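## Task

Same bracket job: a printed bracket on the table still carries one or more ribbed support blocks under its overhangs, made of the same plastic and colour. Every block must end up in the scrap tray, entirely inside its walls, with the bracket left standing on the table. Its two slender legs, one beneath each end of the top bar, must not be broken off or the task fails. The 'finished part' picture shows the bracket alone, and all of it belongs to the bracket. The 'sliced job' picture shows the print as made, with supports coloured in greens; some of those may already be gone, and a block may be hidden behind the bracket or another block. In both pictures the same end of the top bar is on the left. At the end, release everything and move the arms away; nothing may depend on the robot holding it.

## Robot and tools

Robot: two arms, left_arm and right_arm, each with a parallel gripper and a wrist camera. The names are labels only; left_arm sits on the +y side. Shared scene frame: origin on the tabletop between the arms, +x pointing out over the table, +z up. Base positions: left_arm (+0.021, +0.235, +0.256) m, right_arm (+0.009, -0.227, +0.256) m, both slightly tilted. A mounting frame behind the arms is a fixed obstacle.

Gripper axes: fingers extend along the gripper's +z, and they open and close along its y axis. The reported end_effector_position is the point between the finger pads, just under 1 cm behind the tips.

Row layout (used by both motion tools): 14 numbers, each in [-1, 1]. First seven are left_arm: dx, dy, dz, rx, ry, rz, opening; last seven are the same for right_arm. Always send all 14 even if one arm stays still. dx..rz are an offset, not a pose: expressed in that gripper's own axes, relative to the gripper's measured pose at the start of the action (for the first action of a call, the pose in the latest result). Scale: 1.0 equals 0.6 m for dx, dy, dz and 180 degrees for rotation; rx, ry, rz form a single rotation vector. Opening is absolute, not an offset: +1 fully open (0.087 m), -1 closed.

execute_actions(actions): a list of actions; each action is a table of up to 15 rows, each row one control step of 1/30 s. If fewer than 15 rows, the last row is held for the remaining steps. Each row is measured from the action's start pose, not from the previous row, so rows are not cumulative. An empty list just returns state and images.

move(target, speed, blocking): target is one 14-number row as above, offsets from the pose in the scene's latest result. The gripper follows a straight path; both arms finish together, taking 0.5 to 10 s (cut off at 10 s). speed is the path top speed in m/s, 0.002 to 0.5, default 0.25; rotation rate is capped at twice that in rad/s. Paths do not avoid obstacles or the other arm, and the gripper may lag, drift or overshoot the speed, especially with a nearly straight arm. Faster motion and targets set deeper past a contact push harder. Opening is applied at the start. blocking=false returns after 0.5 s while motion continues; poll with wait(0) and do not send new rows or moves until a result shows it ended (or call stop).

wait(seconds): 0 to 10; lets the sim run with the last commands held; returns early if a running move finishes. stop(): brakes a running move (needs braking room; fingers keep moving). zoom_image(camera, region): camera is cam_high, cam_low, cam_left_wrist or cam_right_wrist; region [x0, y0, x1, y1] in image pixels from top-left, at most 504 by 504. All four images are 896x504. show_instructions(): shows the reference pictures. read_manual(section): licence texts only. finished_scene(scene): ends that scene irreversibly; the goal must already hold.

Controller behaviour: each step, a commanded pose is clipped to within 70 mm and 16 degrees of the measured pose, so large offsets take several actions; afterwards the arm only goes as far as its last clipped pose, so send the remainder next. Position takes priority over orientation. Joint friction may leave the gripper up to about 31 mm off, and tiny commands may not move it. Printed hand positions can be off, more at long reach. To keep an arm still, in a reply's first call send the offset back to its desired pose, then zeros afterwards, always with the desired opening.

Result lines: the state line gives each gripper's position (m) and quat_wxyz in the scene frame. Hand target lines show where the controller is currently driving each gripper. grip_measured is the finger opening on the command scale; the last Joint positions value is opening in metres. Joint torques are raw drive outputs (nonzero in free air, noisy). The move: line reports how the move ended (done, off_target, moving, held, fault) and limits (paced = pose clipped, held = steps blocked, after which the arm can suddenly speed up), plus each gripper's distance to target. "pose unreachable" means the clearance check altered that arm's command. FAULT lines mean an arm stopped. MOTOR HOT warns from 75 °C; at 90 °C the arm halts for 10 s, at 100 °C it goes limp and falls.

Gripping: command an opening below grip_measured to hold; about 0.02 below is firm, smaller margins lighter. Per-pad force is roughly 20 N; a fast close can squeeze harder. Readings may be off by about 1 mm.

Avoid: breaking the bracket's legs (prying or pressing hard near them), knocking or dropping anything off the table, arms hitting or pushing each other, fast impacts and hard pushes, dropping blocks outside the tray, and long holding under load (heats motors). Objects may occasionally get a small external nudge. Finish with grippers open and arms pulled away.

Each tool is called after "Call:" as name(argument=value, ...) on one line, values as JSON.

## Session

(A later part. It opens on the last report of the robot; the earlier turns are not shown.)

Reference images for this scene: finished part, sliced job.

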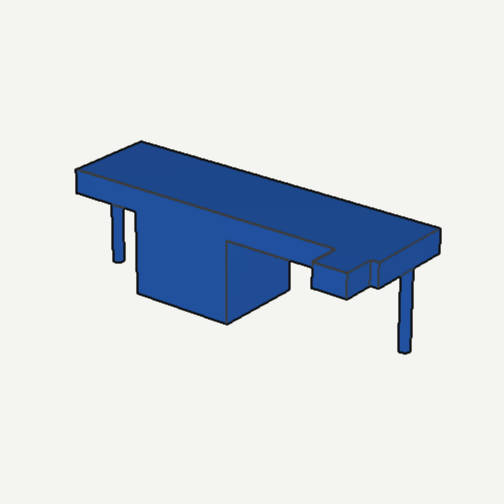

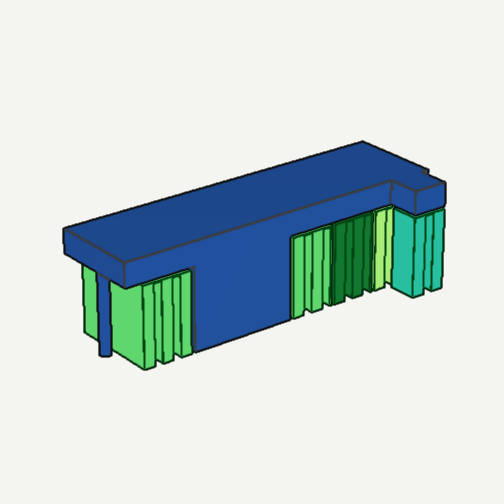

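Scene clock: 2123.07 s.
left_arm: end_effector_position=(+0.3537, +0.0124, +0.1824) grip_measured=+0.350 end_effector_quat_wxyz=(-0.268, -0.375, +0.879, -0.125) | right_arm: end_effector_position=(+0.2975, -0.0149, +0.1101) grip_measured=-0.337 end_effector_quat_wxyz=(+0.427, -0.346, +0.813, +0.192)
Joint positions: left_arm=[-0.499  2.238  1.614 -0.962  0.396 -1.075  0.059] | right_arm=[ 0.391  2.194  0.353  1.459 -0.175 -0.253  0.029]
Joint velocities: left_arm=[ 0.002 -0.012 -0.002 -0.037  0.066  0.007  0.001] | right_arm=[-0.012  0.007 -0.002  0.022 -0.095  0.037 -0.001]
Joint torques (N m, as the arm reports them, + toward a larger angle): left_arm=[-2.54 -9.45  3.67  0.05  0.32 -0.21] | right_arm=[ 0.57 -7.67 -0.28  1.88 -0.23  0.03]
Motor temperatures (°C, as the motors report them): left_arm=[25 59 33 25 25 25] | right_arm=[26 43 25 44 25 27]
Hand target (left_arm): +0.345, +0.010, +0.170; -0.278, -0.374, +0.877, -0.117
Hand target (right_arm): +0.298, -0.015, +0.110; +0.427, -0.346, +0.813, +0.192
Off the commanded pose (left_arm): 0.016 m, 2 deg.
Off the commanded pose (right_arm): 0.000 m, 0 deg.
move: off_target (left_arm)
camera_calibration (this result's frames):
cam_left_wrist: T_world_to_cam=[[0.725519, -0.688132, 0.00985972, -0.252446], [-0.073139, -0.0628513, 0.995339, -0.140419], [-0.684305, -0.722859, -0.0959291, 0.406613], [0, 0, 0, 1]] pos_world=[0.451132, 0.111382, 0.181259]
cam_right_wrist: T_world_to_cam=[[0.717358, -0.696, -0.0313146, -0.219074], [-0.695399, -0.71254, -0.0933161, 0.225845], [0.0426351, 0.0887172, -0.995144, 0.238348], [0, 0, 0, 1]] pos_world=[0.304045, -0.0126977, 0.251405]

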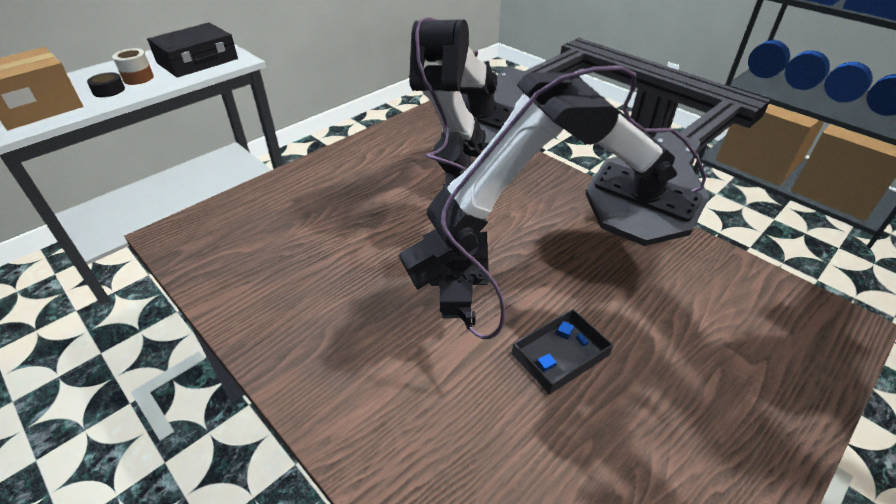

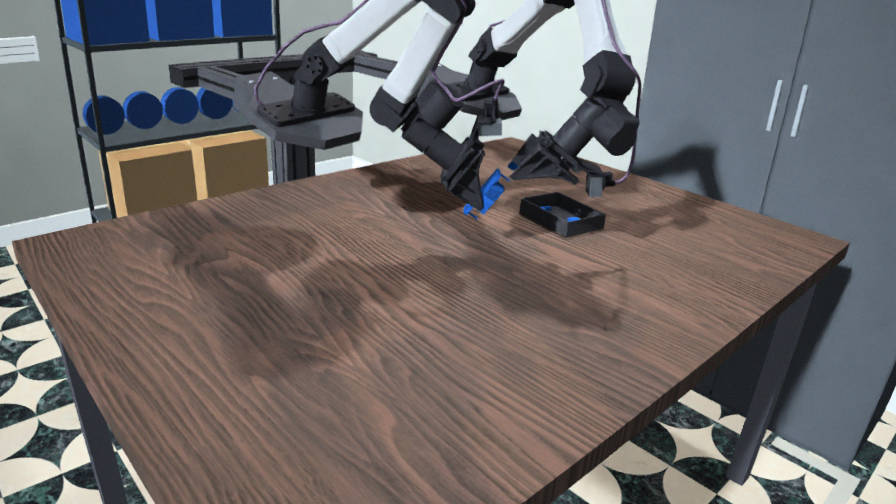

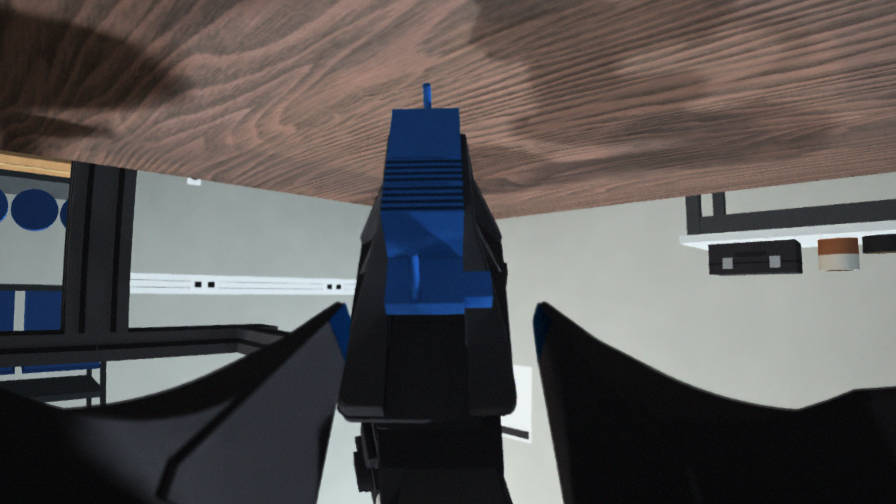

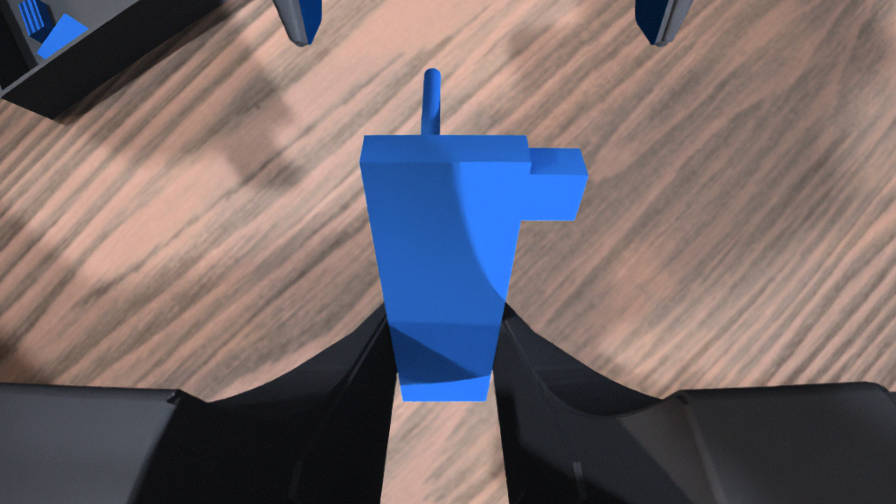

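Call:
move(target=[0.0,0.013,0.066,-0.0067,0.004,-0.0026,0.35,0,0,0,0,0,0,-0.40], speed=0.04)

Scene clock: 2136.57 s.
left_arm: end_effector_position=(+0.3448, +0.0034, +0.1626) grip_measured=+0.350 end_effector_quat_wxyz=(-0.266, -0.375, +0.879, -0.127) | right_arm: end_effector_position=(+0.2975, -0.0149, +0.1101) grip_measured=-0.337 end_effector_quat_wxyz=(+0.427, -0.346, +0.813, +0.192)
Joint positions: left_arm=[-0.519  2.264  1.564 -0.871  0.396 -1.097  0.059] | right_arm=[ 0.391  2.194  0.353  1.459 -0.175 -0.253  0.029]
Joint velocities: left_arm=[ 0.007 -0.012  0.007 -0.022  0.037 -0.022  0.   ] | right_arm=[-0.012  0.002 -0.002 -0.007 -0.022 -0.022  0.001]
Joint torques (N m, as the arm reports them, + toward a larger angle): left_arm=[-2.62 -9.45  3.04  0.08  0.33 -0.21] | right_arm=[ 0.56 -7.62 -0.21  1.88 -0.26  0.01]
Motor temperatures (°C, as the motors report them): left_arm=[25 59 33 25 25 25] | right_arm=[26 43 25 44 25 27]
Hand target (left_arm): +0.332, +0.001, +0.150; -0.278, -0.374, +0.877, -0.117
Hand target (right_arm): +0.298, -0.015, +0.110; +0.427, -0.346, +0.813, +0.192
Off the commanded pose (left_arm): 0.018 m, 2 deg.
Off the commanded pose (right_arm): 0.000 m, 0 deg.
move: off_target (left_arm)
camera_calibration (this result's frames):
cam_left_wrist: T_world_to_cam=[[0.726233, -0.687273, 0.0155245, -0.253161], [-0.0791736, -0.0611866, 0.994981, -0.119818], [-0.682874, -0.723818, -0.0988496, 0.392061], [0, 0, 0, 1]] pos_world=[0.442096, 0.102459, 0.161902]
cam_right_wrist: T_world_to_cam=[[0.717358, -0.696, -0.0313146, -0.219074], [-0.695399, -0.71254, -0.0933161, 0.225845], [0.0426351, 0.0887172, -0.995144, 0.238348], [0, 0, 0, 1]] pos_world=[0.304045, -0.0126977, 0.251405]

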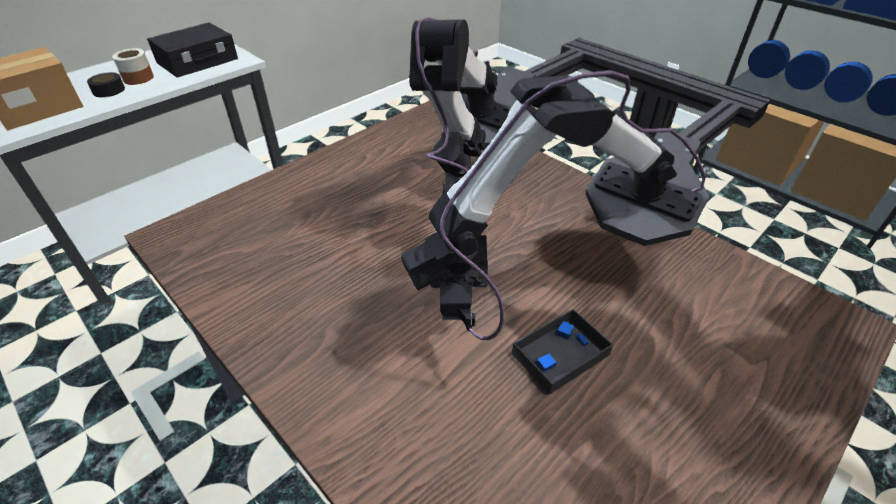

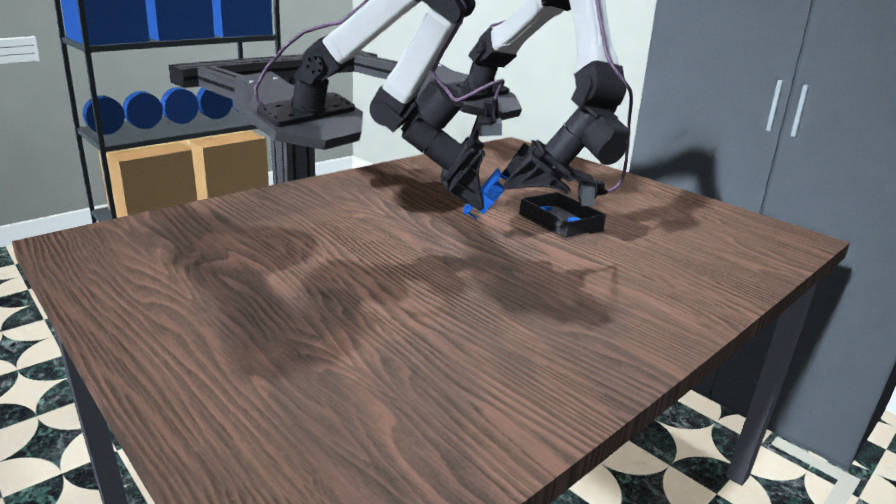

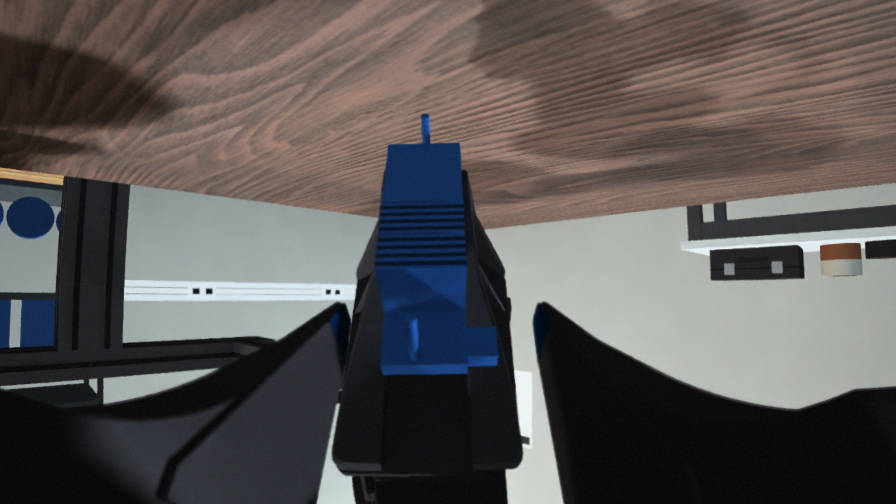

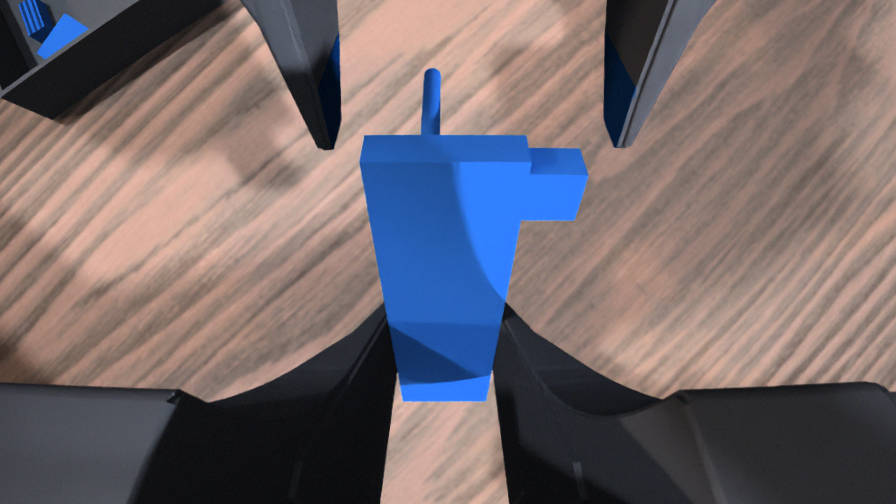

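Call:
move(target=[0.002,0.022,0.062,-0.008,0.004,-0.002,0.35,0,0,0,0,0,0,-0.40], speed=0.04)

Scene clock: 2142.20 s.
left_arm: end_effector_position=(+0.3337, -0.0024, +0.1453) grip_measured=+0.350 end_effector_quat_wxyz=(-0.264, -0.374, +0.880, -0.129) | right_arm: end_effector_position=(+0.2975, -0.0149, +0.1101) grip_measured=-0.337 end_effector_quat_wxyz=(+0.427, -0.346, +0.813, +0.192)
Joint positions: left_arm=[-0.534  2.283  1.507 -0.784  0.396 -1.111  0.059] | right_arm=[ 0.391  2.194  0.353  1.459 -0.175 -0.253  0.029]
Joint velocities: left_arm=[ 0.002 -0.007  0.012 -0.037 -0.022  0.022  0.   ] | right_arm=[-0.002  0.002 -0.017 -0.007 -0.022  0.007 -0.   ]
Joint torques (N m, as the arm reports them, + toward a larger angle): left_arm=[-2.61 -9.14  2.36  0.06  0.31 -0.2 ] | right_arm=[ 0.59 -7.64 -0.26  1.9  -0.24  0.01]
Motor temperatures (°C, as the motors report them): left_arm=[25 59 32 25 25 25] | right_arm=[26 43 25 44 25 27]
Hand target (left_arm): +0.320, -0.004, +0.133; -0.277, -0.373, +0.878, -0.118
Hand target (right_arm): +0.298, -0.015, +0.110; +0.427, -0.346, +0.813, +0.192
Off the commanded pose (left_arm): 0.019 m, 2 deg.
Off the commanded pose (right_arm): 0.000 m, 0 deg.
move: off_target (left_arm)
camera_calibration (this result's frames):
cam_left_wrist: T_world_to_cam=[[0.725452, -0.687965, 0.0205585, -0.24931], [-0.0840643, -0.0589197, 0.994717, -0.10216], [-0.683119, -0.723348, -0.100577, 0.378934], [0, 0, 0, 1]] pos_world=[0.431132, 0.0965653, 0.144857]
cam_right_wrist: T_world_to_cam=[[0.717358, -0.696, -0.0313146, -0.219074], [-0.695399, -0.71254, -0.0933161, 0.225845], [0.0426351, 0.0887172, -0.995144, 0.238348], [0, 0, 0, 1]] pos_world=[0.304045, -0.0126977, 0.251405]

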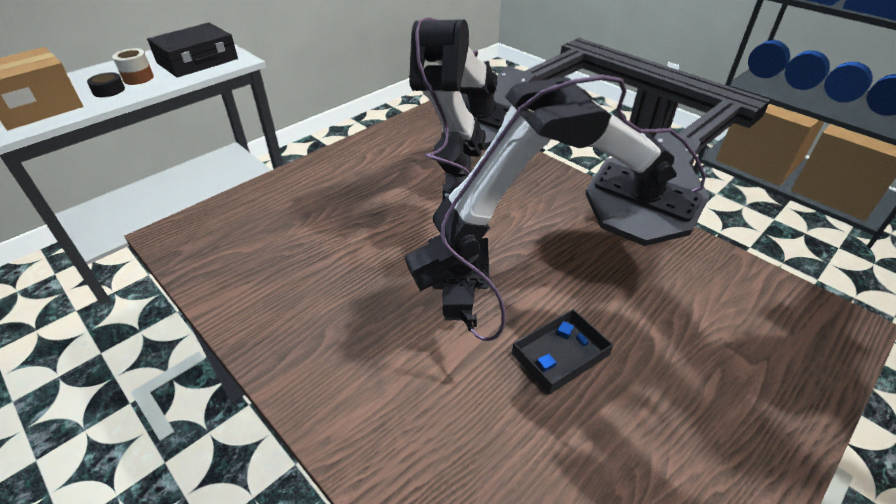

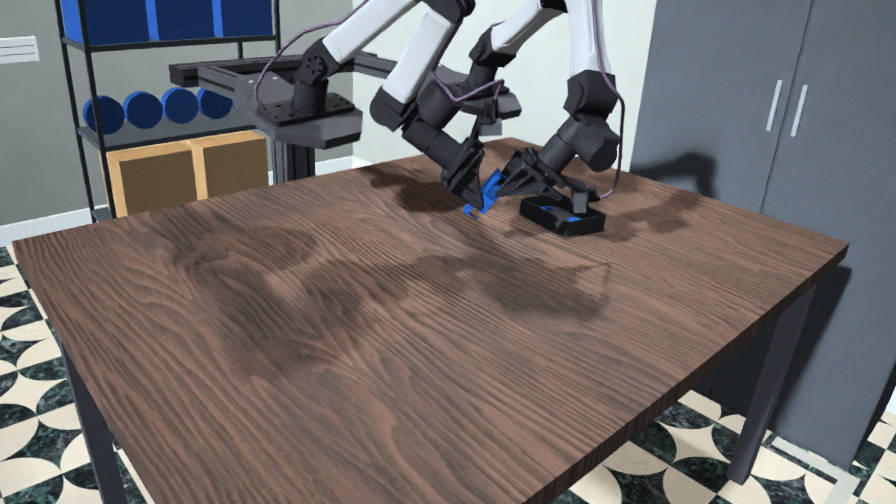

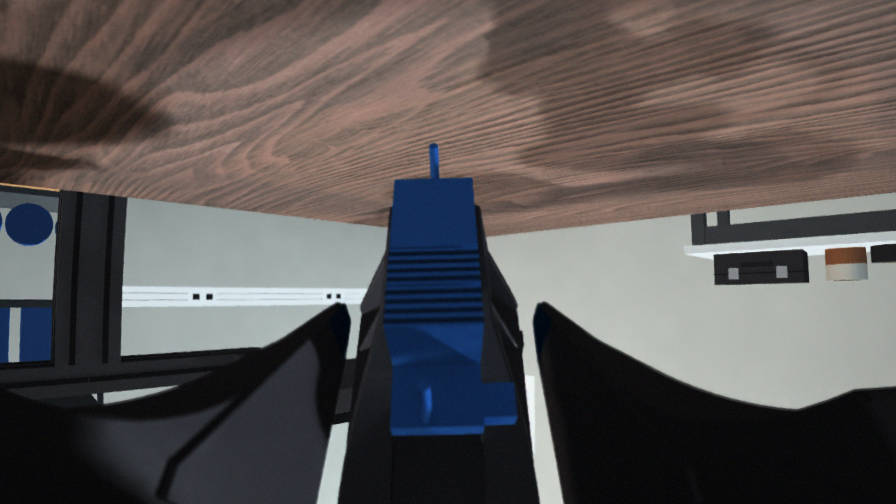

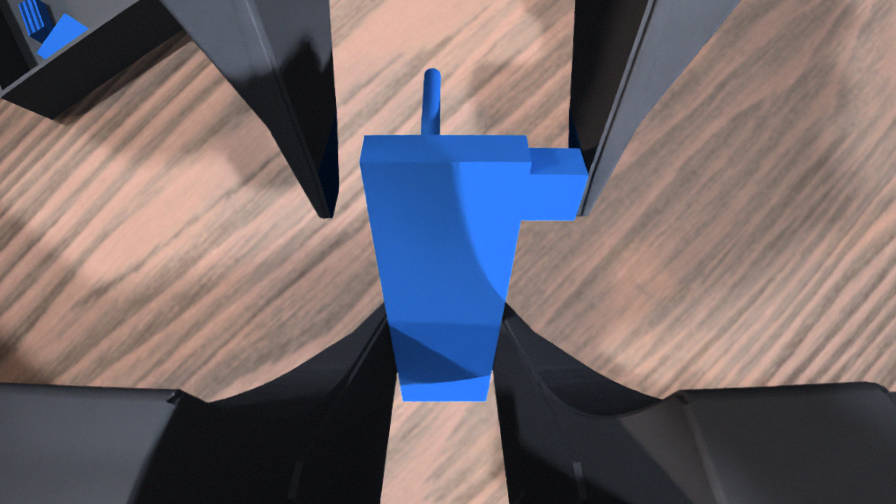

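Call:
zoom_image(camera="cam_left_wrist", region=[320, 220, 560, 360])

Region (320, 220, 560, 360) of cam_left_wrist's 896x504 image, scaled by 2.100, with more detail than that image has; it fills the top 294 rows of this view, and the rest is white.

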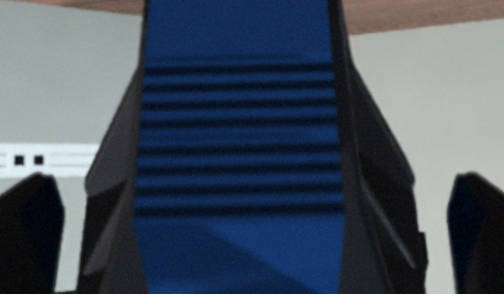

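Call:
execute_actions(actions=[[[0.001,0.012,0.02,-0.004,0.002,-0.001,0.35,0,0,0,0,0,0,-0.40],[0.0015,0.011,0.016,-0.005,0.002,-0.0015,0.35,0,0,0,0,0,0,-0.40],[0.002,0.010,0.013,-0.005,0.0025,-0.002,0.35,0,0,0,0,0,0,-0.40],[0.0025,0.009,0.010,-0.006,0.003,-0.0025,0.35,0,0,0,0,0,0,-0.40],[0.003,0.009,0.008,-0.0065,0.0033,-0.003,0.35,0,0,0,0,0,0,-0.40]]])

Scene clock: 2155.90 s.
left_arm: end_effector_position=(+0.3345, -0.0028, +0.1451) grip_measured=+0.350 end_effector_quat_wxyz=(-0.263, -0.374, +0.880, -0.130) | right_arm: end_effector_position=(+0.2975, -0.0149, +0.1101) grip_measured=-0.337 end_effector_quat_wxyz=(+0.427, -0.346, +0.813, +0.192)
Joint positions: left_arm=[-0.534  2.283  1.507 -0.781  0.396 -1.112  0.059] | right_arm=[ 0.391  2.194  0.353  1.459 -0.175 -0.253  0.029]
Joint velocities: left_arm=[-0.017 -0.002  0.002 -0.066 -0.007 -0.095  0.   ] | right_arm=[-0.012  0.002  0.017 -0.007 -0.051 -0.051  0.   ]
Joint torques (N m, as the arm reports them, + toward a larger angle): left_arm=[ -1.86 -10.6    3.93  -0.15   0.3   -0.2 ] | right_arm=[ 0.61 -7.68 -0.33  1.89 -0.24  0.03]
Motor temperatures (°C, as the motors report them): left_arm=[26 59 32 25 25 25] | right_arm=[26 43 24 44 25 27]
Hand target (left_arm): +0.327, -0.002, +0.142; -0.273, -0.374, +0.878, -0.121
Hand target (right_arm): +0.298, -0.015, +0.110; +0.427, -0.346, +0.813, +0.192
Off the commanded pose (left_arm): 0.008 m, 2 deg.
Off the commanded pose (right_arm): 0.000 m, 0 deg.
camera_calibration (this result's frames):
cam_left_wrist: T_world_to_cam=[[0.726006, -0.687277, 0.0237811, -0.250725], [-0.0873865, -0.0578994, 0.99449, -0.100716], [-0.682114, -0.724084, -0.102094, 0.379082], [0, 0, 0, 1]] pos_world=[0.431804, 0.096338, 0.144825]
cam_right_wrist: T_world_to_cam=[[0.717358, -0.696, -0.0313146, -0.219074], [-0.695399, -0.71254, -0.0933161, 0.225845], [0.0426351, 0.0887172, -0.995144, 0.238348], [0, 0, 0, 1]] pos_world=[0.304045, -0.0126977, 0.251405]

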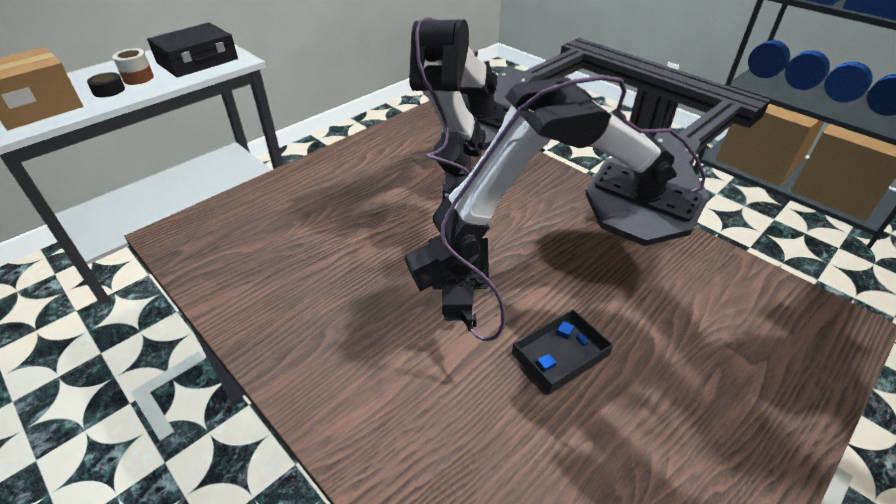

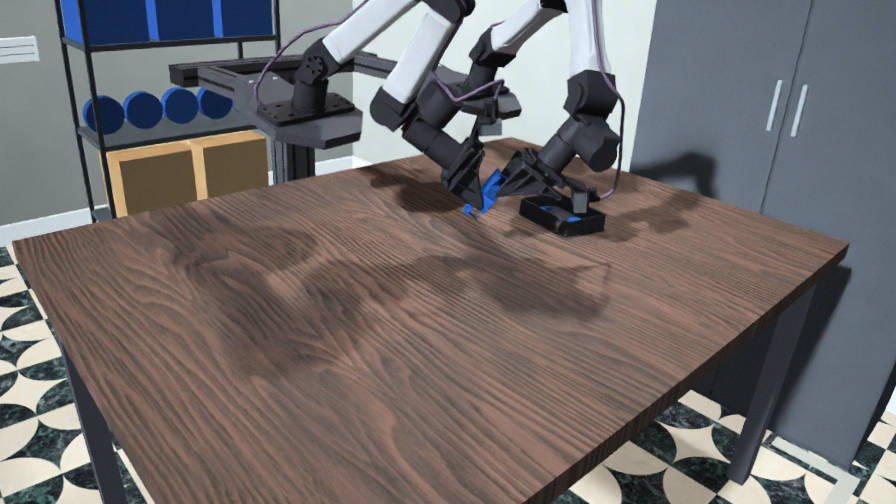

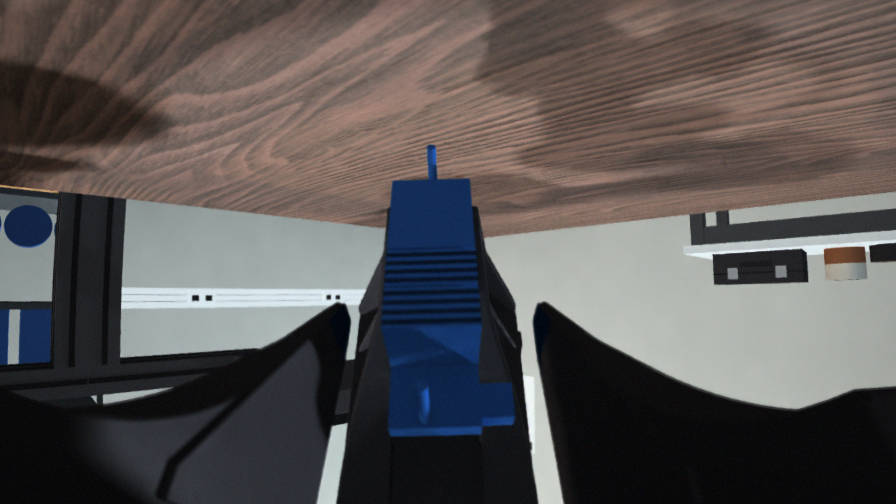

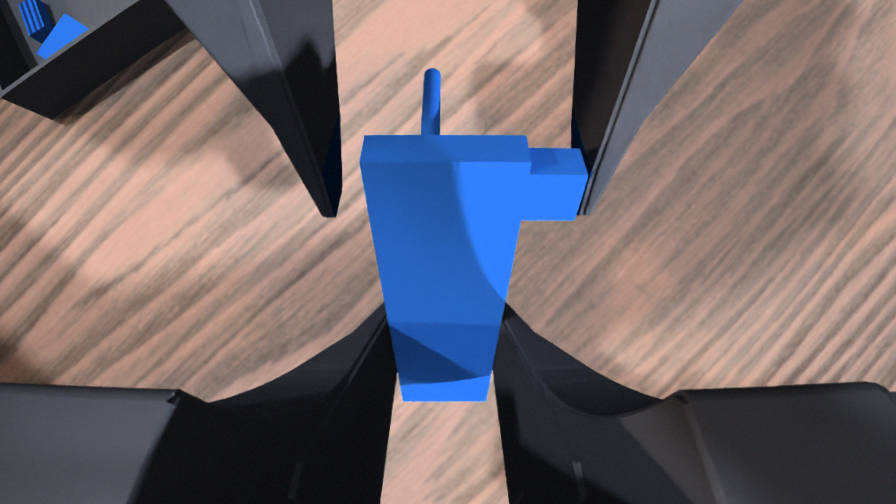

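Call:
execute_actions(actions=[[[0.0035,0.010,0.008,-0.0075,0.004,-0.0035,0.35,0,0,0,0,0,0,-0.40],[0.004,0.011,0.0075,-0.009,0.005,-0.0043,0.35,0,0,0,0,0,0,-0.40],[0.0043,0.0125,0.007,-0.0105,0.0064,-0.0051,0.35,0,0,0,0,0,0,-0.40]]])

Scene clock: 2162.83 s.
left_arm: end_effector_position=(+0.3325, -0.0020, +0.1457) grip_measured=+0.350 end_effector_quat_wxyz=(-0.266, -0.374, +0.879, -0.127) | right_arm: end_effector_position=(+0.2975, -0.0149, +0.1101) grip_measured=-0.337 end_effector_quat_wxyz=(+0.427, -0.346, +0.813, +0.192)
Joint positions: left_arm=[-0.534  2.283  1.507 -0.79   0.396 -1.112  0.059] | right_arm=[ 0.391  2.194  0.353  1.459 -0.175 -0.253  0.029]
Joint velocities: left_arm=[-0.007  0.007  0.007  0.022 -0.066 -0.081  0.   ] | right_arm=[-0.012  0.022  0.007 -0.007 -0.007 -0.022  0.   ]
Joint torques (N m, as the arm reports them, + toward a larger angle): left_arm=[ -1.72 -10.08   4.78  -0.24   0.32  -0.16] | right_arm=[ 0.6  -7.7  -0.26  1.87 -0.24  0.01]
Motor temperatures (°C, as the motors report them): left_arm=[26 59 32 25 25 25] | right_arm=[26 43 24 44 25 27]
Hand target (left_arm): +0.326, -0.001, +0.143; -0.279, -0.375, +0.876, -0.117
Hand target (right_arm): +0.298, -0.015, +0.110; +0.427, -0.346, +0.813, +0.192
Off the commanded pose (left_arm): 0.007 m, 2 deg.
Off the commanded pose (right_arm): 0.000 m, 0 deg.
camera_calibration (this result's frames):
cam_left_wrist: T_world_to_cam=[[0.725114, -0.688468, 0.0148469, -0.247187], [-0.0782814, -0.0609895, 0.995064, -0.10462], [-0.684165, -0.722697, -0.0981187, 0.378502], [0, 0, 0, 1]] pos_world=[0.430007, 0.0969813, 0.144911]
cam_right_wrist: T_world_to_cam=[[0.717358, -0.696, -0.0313146, -0.219074], [-0.695399, -0.71254, -0.0933161, 0.225845], [0.0426351, 0.0887172, -0.995144, 0.238348], [0, 0, 0, 1]] pos_world=[0.304045, -0.0126977, 0.251405]

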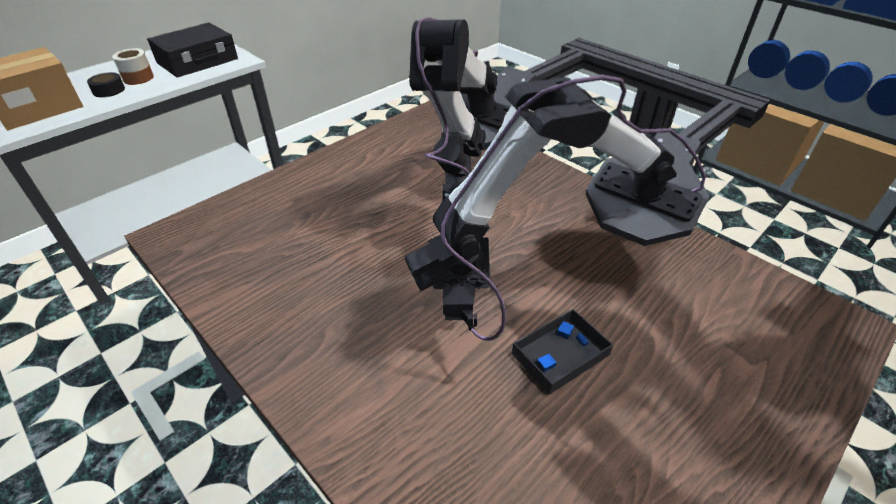

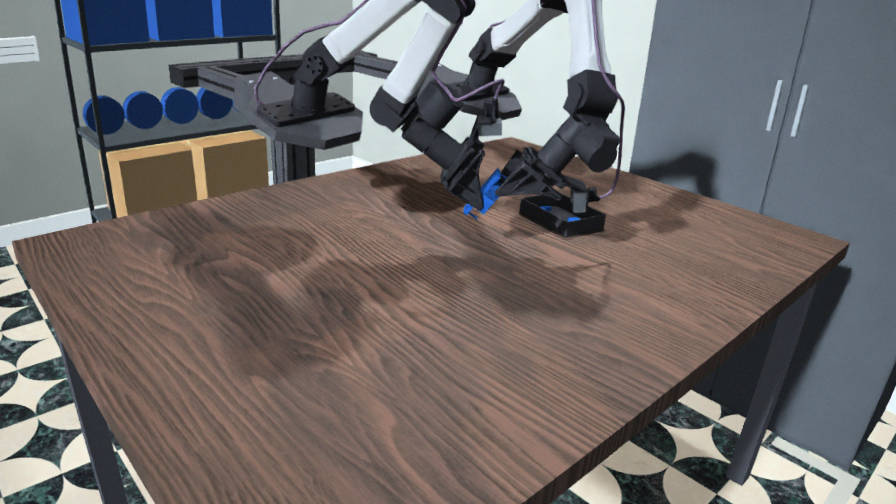

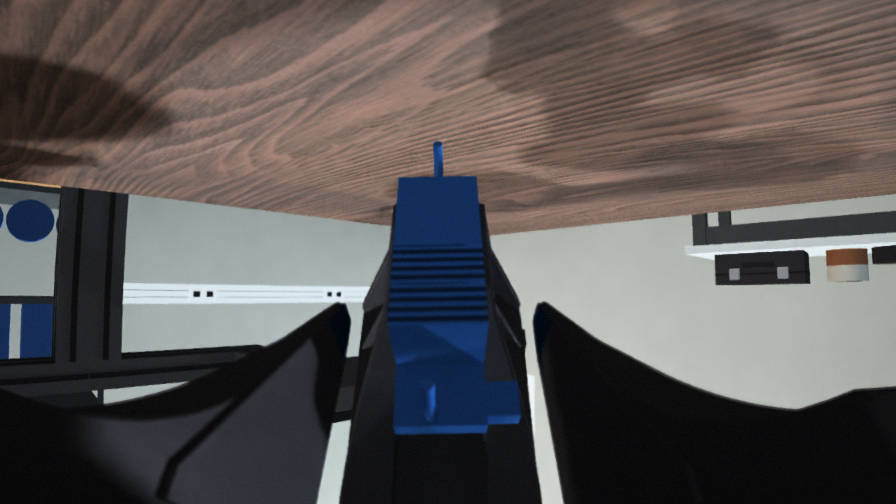

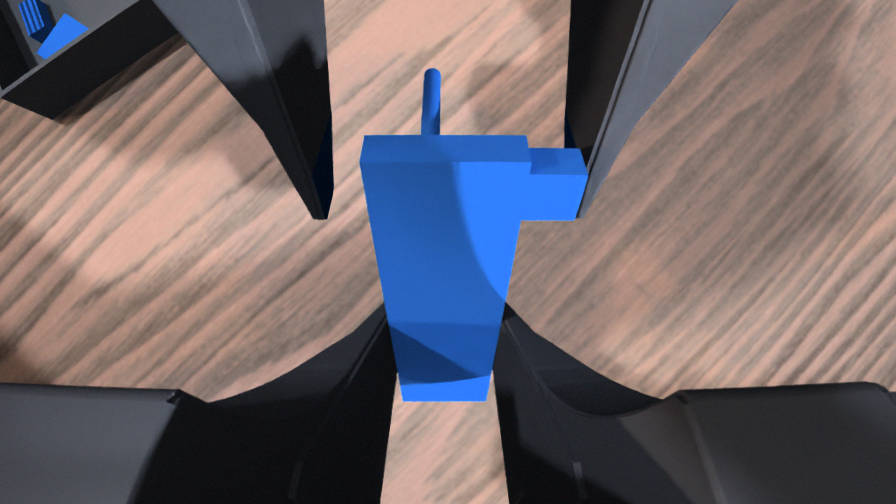

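Call:
execute_actions(actions=[[[0.002,0.006,0.007,-0.005,0.003,-0.0025,0.31,0,0,0,0,0,0,-0.40],[0.002,0.006,0.007,-0.005,0.003,-0.0025,0.27,0,0,0,0,0,0,-0.40],[0.002,0.006,0.007,-0.005,0.003,-0.0025,0.23,0,0,0,0,0,0,-0.40],[0.002,0.006,0.007,-0.005,0.003,-0.0025,0.19,0,0,0,0,0,0,-0.40],[0.002,0.006,0.007,-0.005,0.003,-0.0025,0.15,0,0,0,0,0,0,-0.40],[0.002,0.006,0.007,-0.005,0.003,-0.0025,0.11,0,0,0,0,0,0,-0.40],[0.002,0.006,0.007,-0.005,0.003,-0.0025,0.07,0,0,0,0,0,0,-0.40],[0.002,0.006,0.007,-0.005,0.003,-0.0025,0.03,0,0,0,0,0,0,-0.40],[0.002,0.006,0.007,-0.005,0.003,-0.0025,-0.01,0,0,0,0,0,0,-0.40],[0.002,0.006,0.007,-0.005,0.003,-0.0025,-0.05,0,0,0,0,0,0,-0.40],[0.002,0.006,0.007,-0.005,0.003,-0.0025,-0.09,0,0,0,0,0,0,-0.40],[0.002,0.006,0.007,-0.005,0.003,-0.0025,-0.13,0,0,0,0,0,0,-0.40],[0.002,0.006,0.007,-0.005,0.003,-0.0025,-0.17,0,0,0,0,0,0,-0.40],[0.002,0.006,0.007,-0.005,0.003,-0.0025,-0.21,0,0,0,0,0,0,-0.40],[0.002,0.006,0.007,-0.005,0.003,-0.0025,-0.24,0,0,0,0,0,0,-0.40]],[[0.002,0.006,0.007,-0.005,0.003,-0.0025,-0.26,0,0,0,0,0,0,-0.40],[0.002,0.006,0.007,-0.005,0.003,-0.0025,-0.275,0,0,0,0,0,0,-0.40],[0.002,0.006,0.007,-0.005,0.003,-0.0025,-0.29,0,0,0,0,0,0,-0.40],[0.002,0.006,0.007,-0.005,0.003,-0.0025,-0.30,0,0,0,0,0,0,-0.40],[0.002,0.006,0.007,-0.005,0.003,-0.0025,-0.31,0,0,0,0,0,0,-0.40],[0.002,0.006,0.007,-0.005,0.003,-0.0025,-0.32,0,0,0,0,0,0,-0.40],[0.002,0.006,0.007,-0.005,0.003,-0.0025,-0.33,0,0,0,0,0,0,-0.40],[0.002,0.006,0.007,-0.005,0.003,-0.0025,-0.34,0,0,0,0,0,0,-0.40],[0.002,0.006,0.007,-0.005,0.003,-0.0025,-0.35,0,0,0,0,0,0,-0.40],[0.002,0.006,0.007,-0.005,0.003,-0.0025,-0.36,0,0,0,0,0,0,-0.40],[0.002,0.006,0.007,-0.005,0.003,-0.0025,-0.37,0,0,0,0,0,0,-0.40],[0.002,0.006,0.007,-0.005,0.003,-0.0025,-0.38,0,0,0,0,0,0,-0.40],[0.002,0.006,0.007,-0.005,0.003,-0.0025,-0.39,0,0,0,0,0,0,-0.40],[0.002,0.006,0.007,-0.005,0.003,-0.0025,-0.40,0,0,0,0,0,0,-0.40],[0.002,0.006,0.007,-0.005,0.003,-0.0025,-0.40,0,0,0,0,0,0,-0.40]]])

Scene clock: 2172.90 s.
left_arm: end_effector_position=(+0.3323, -0.0019, +0.1458) grip_measured=-0.362 end_effector_quat_wxyz=(-0.267, -0.374, +0.879, -0.127) | right_arm: end_effector_position=(+0.2977, -0.0151, +0.1100) grip_measured=-0.337 end_effector_quat_wxyz=(+0.427, -0.346, +0.813, +0.192)
Joint positions: left_arm=[-0.534  2.283  1.507 -0.792  0.396 -1.112  0.028] | right_arm=[ 0.391  2.194  0.353  1.459 -0.174 -0.253  0.029]
Joint velocities: left_arm=[ 0.002 -0.002 -0.027 -0.037 -0.007  0.007  0.   ] | right_arm=[-0.012 -0.012  0.012 -0.037 -0.007 -0.066 -0.001]
Joint torques (N m, as the arm reports them, + toward a larger angle): left_arm=[ -2.01 -10.38   4.32  -0.14   0.33  -0.19] | right_arm=[ 0.55 -7.67 -0.3   1.87 -0.27  0.03]
Motor temperatures (°C, as the motors report them): left_arm=[26 60 32 25 25 25] | right_arm=[26 43 24 44 25 27]
Hand target (left_arm): +0.327, -0.002, +0.143; -0.274, -0.375, +0.877, -0.120
Hand target (right_arm): +0.297, -0.015, +0.110; +0.427, -0.346, +0.813, +0.192
Off the commanded pose (left_arm): 0.006 m, 1 deg.
Off the commanded pose (right_arm): 0.000 m, 0 deg.
camera_calibration (this result's frames):
cam_left_wrist: T_world_to_cam=[[0.725006, -0.688604, 0.0138163, -0.246777], [-0.0772308, -0.0613471, 0.995124, -0.105068], [-0.684399, -0.722538, -0.0976584, 0.378434], [0, 0, 0, 1]] pos_world=[0.4298, 0.0970557, 0.144923]
cam_right_wrist: T_world_to_cam=[[0.716522, -0.696898, -0.030479, -0.219191], [-0.696234, -0.711774, -0.0929298, 0.226011], [0.0430685, 0.0878068, -0.995206, 0.238174], [0, 0, 0, 1]] pos_world=[0.304154, -0.0127982, 0.251355]

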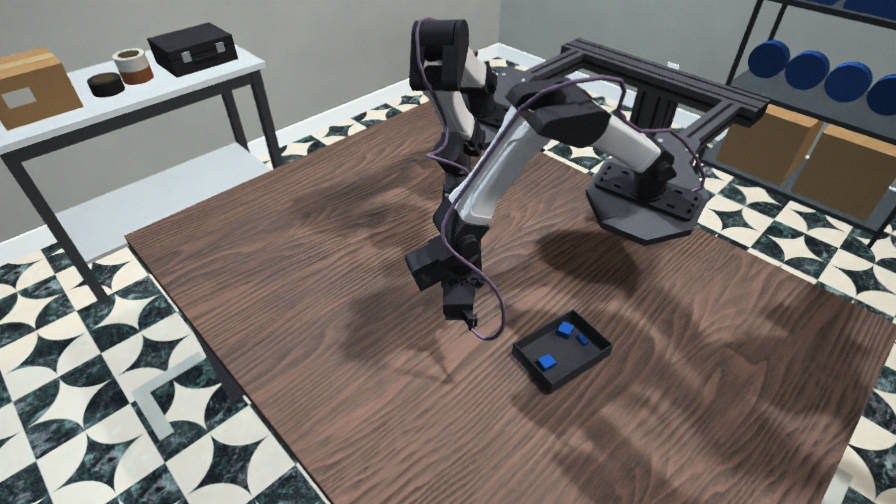

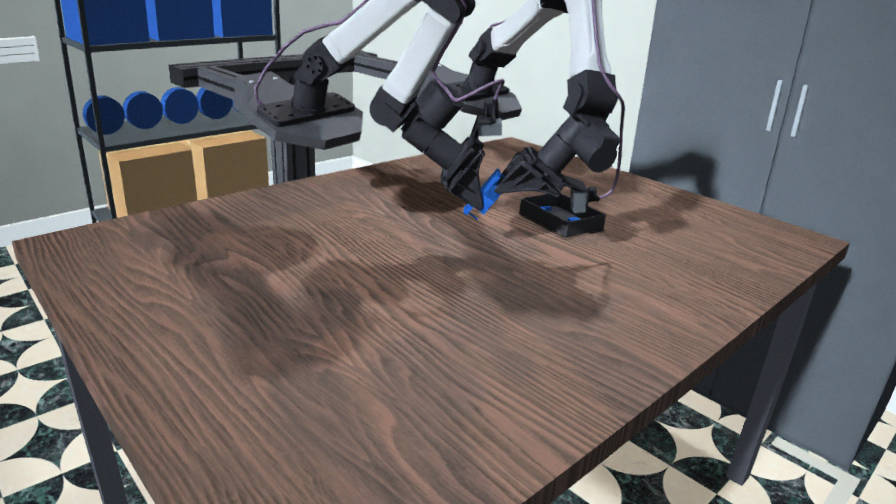

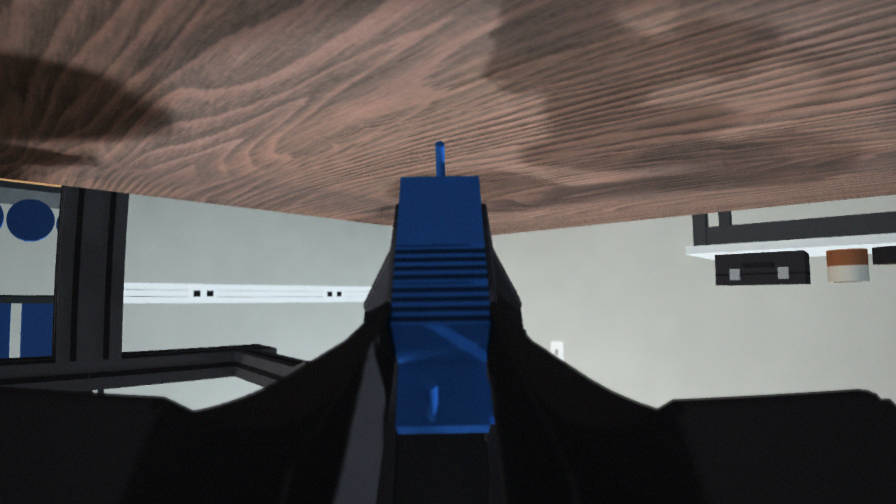

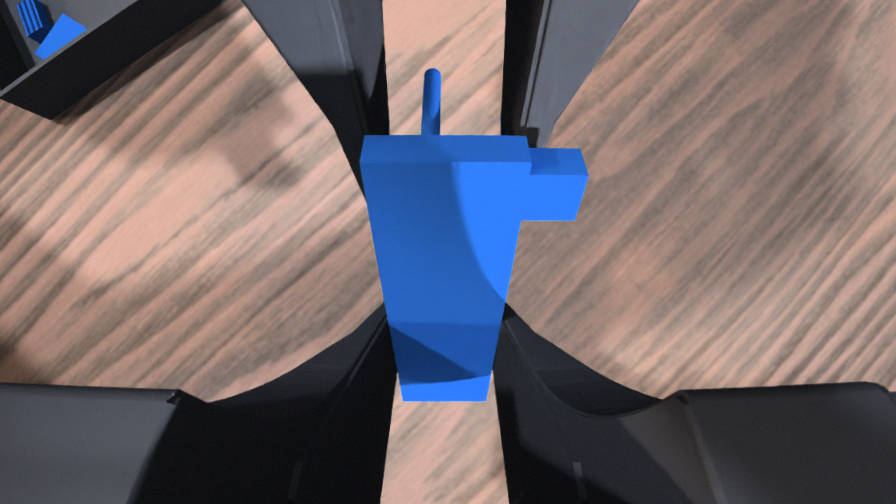

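Call:
move(target=[-0.003,0.0075,0.003,0,0,0.03,-0.40,0,0,0,0,0,0,-0.40], speed=0.025)

Scene clock: 2179.00 s.
left_arm: end_effector_position=(+0.3306, +0.0000, +0.1456) grip_measured=-0.362 end_effector_quat_wxyz=(-0.260, -0.335, +0.895, -0.141) | right_arm: end_effector_position=(+0.2978, -0.0152, +0.1101) grip_measured=-0.337 end_effector_quat_wxyz=(+0.427, -0.346, +0.813, +0.191)
Joint positions: left_arm=[-0.534  2.283  1.507 -0.787  0.399 -1.025  0.028] | right_arm=[ 0.391  2.194  0.353  1.459 -0.173 -0.253  0.029]
Joint velocities: left_arm=[-0.012  0.007  0.012 -0.066 -0.051  0.037 -0.001] | right_arm=[-0.002 -0.007 -0.017 -0.022 -0.007 -0.007 -0.001]
Joint torques (N m, as the arm reports them, + toward a larger angle): left_arm=[ -1.46 -10.83   4.37  -0.08   0.29  -0.11] | right_arm=[ 0.54 -7.6  -0.29  1.89 -0.24  0.03]
Motor temperatures (°C, as the motors report them): left_arm=[26 61 32 25 25 25] | right_arm=[26 43 24 44 25 27]
Hand target (left_arm): +0.329, +0.002, +0.143; -0.261, -0.332, +0.896, -0.139
Hand target (right_arm): +0.298, -0.015, +0.110; +0.427, -0.346, +0.813, +0.192
Off the commanded pose (left_arm): 0.003 m, 0 deg.
Off the commanded pose (right_arm): 0.000 m, 0 deg.
move: done
camera_calibration (this result's frames):
cam_left_wrist: T_world_to_cam=[[0.672878, -0.736616, 0.0680507, -0.234911], [-0.120171, -0.0180744, 0.992589, -0.0903432], [-0.729927, -0.676069, -0.100682, 0.394096], [0, 0, 0, 1]] pos_world=[0.434872, 0.0917638, 0.145338]
cam_right_wrist: T_world_to_cam=[[0.716447, -0.697003, -0.0298526, -0.219345], [-0.696271, -0.711702, -0.0932054, 0.226111], [0.0437183, 0.0875622, -0.995199, 0.238028], [0, 0, 0, 1]] pos_world=[0.304177, -0.0128022, 0.251412]

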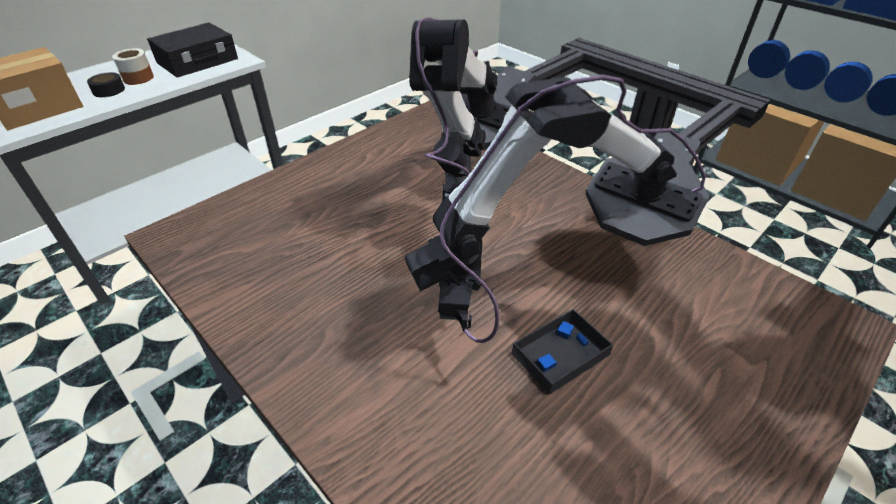

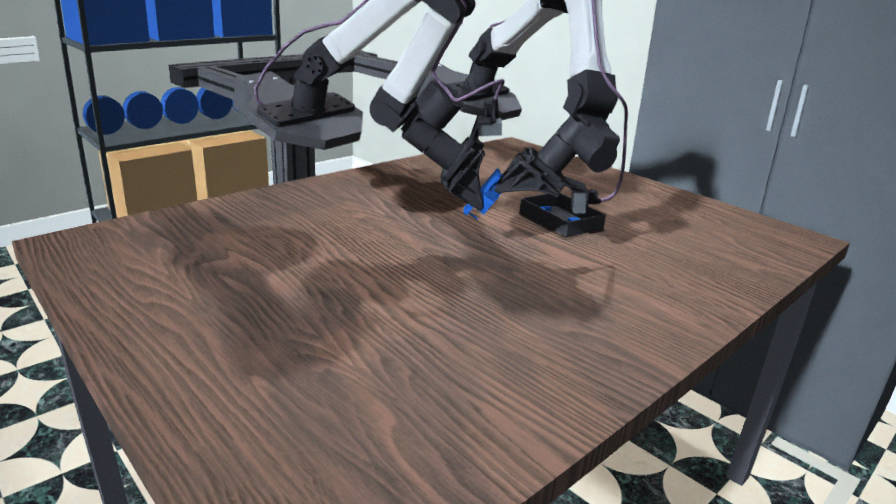

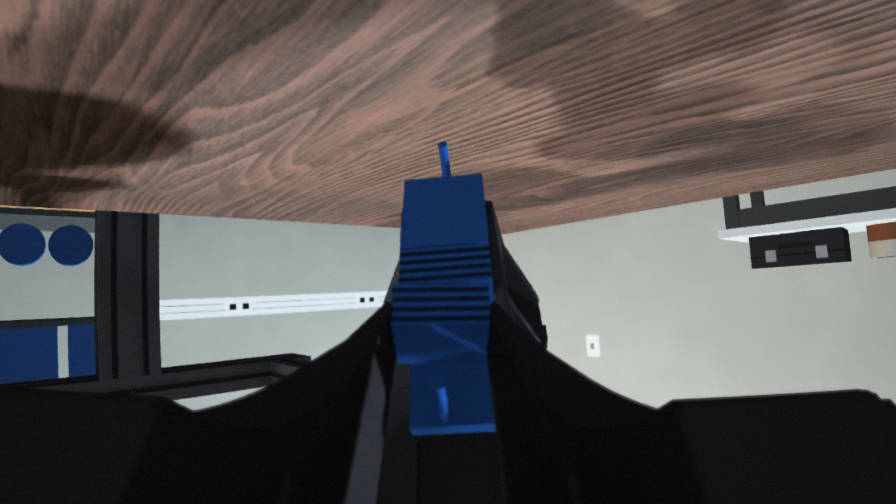

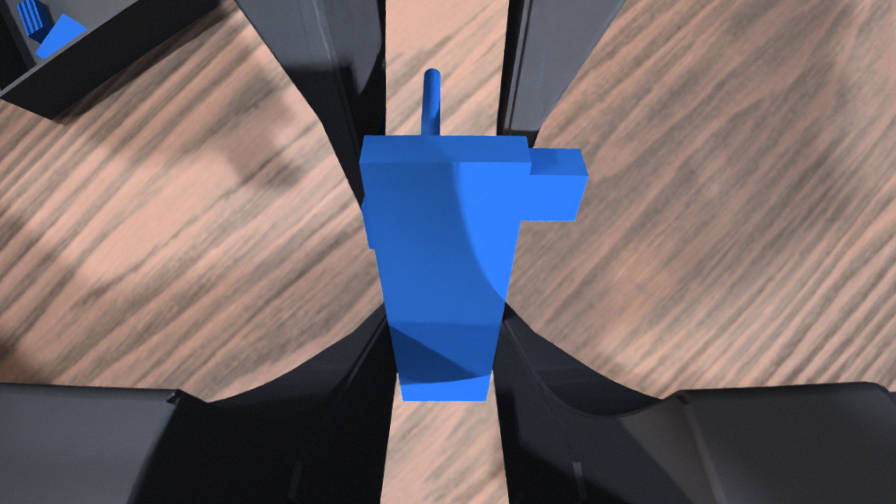

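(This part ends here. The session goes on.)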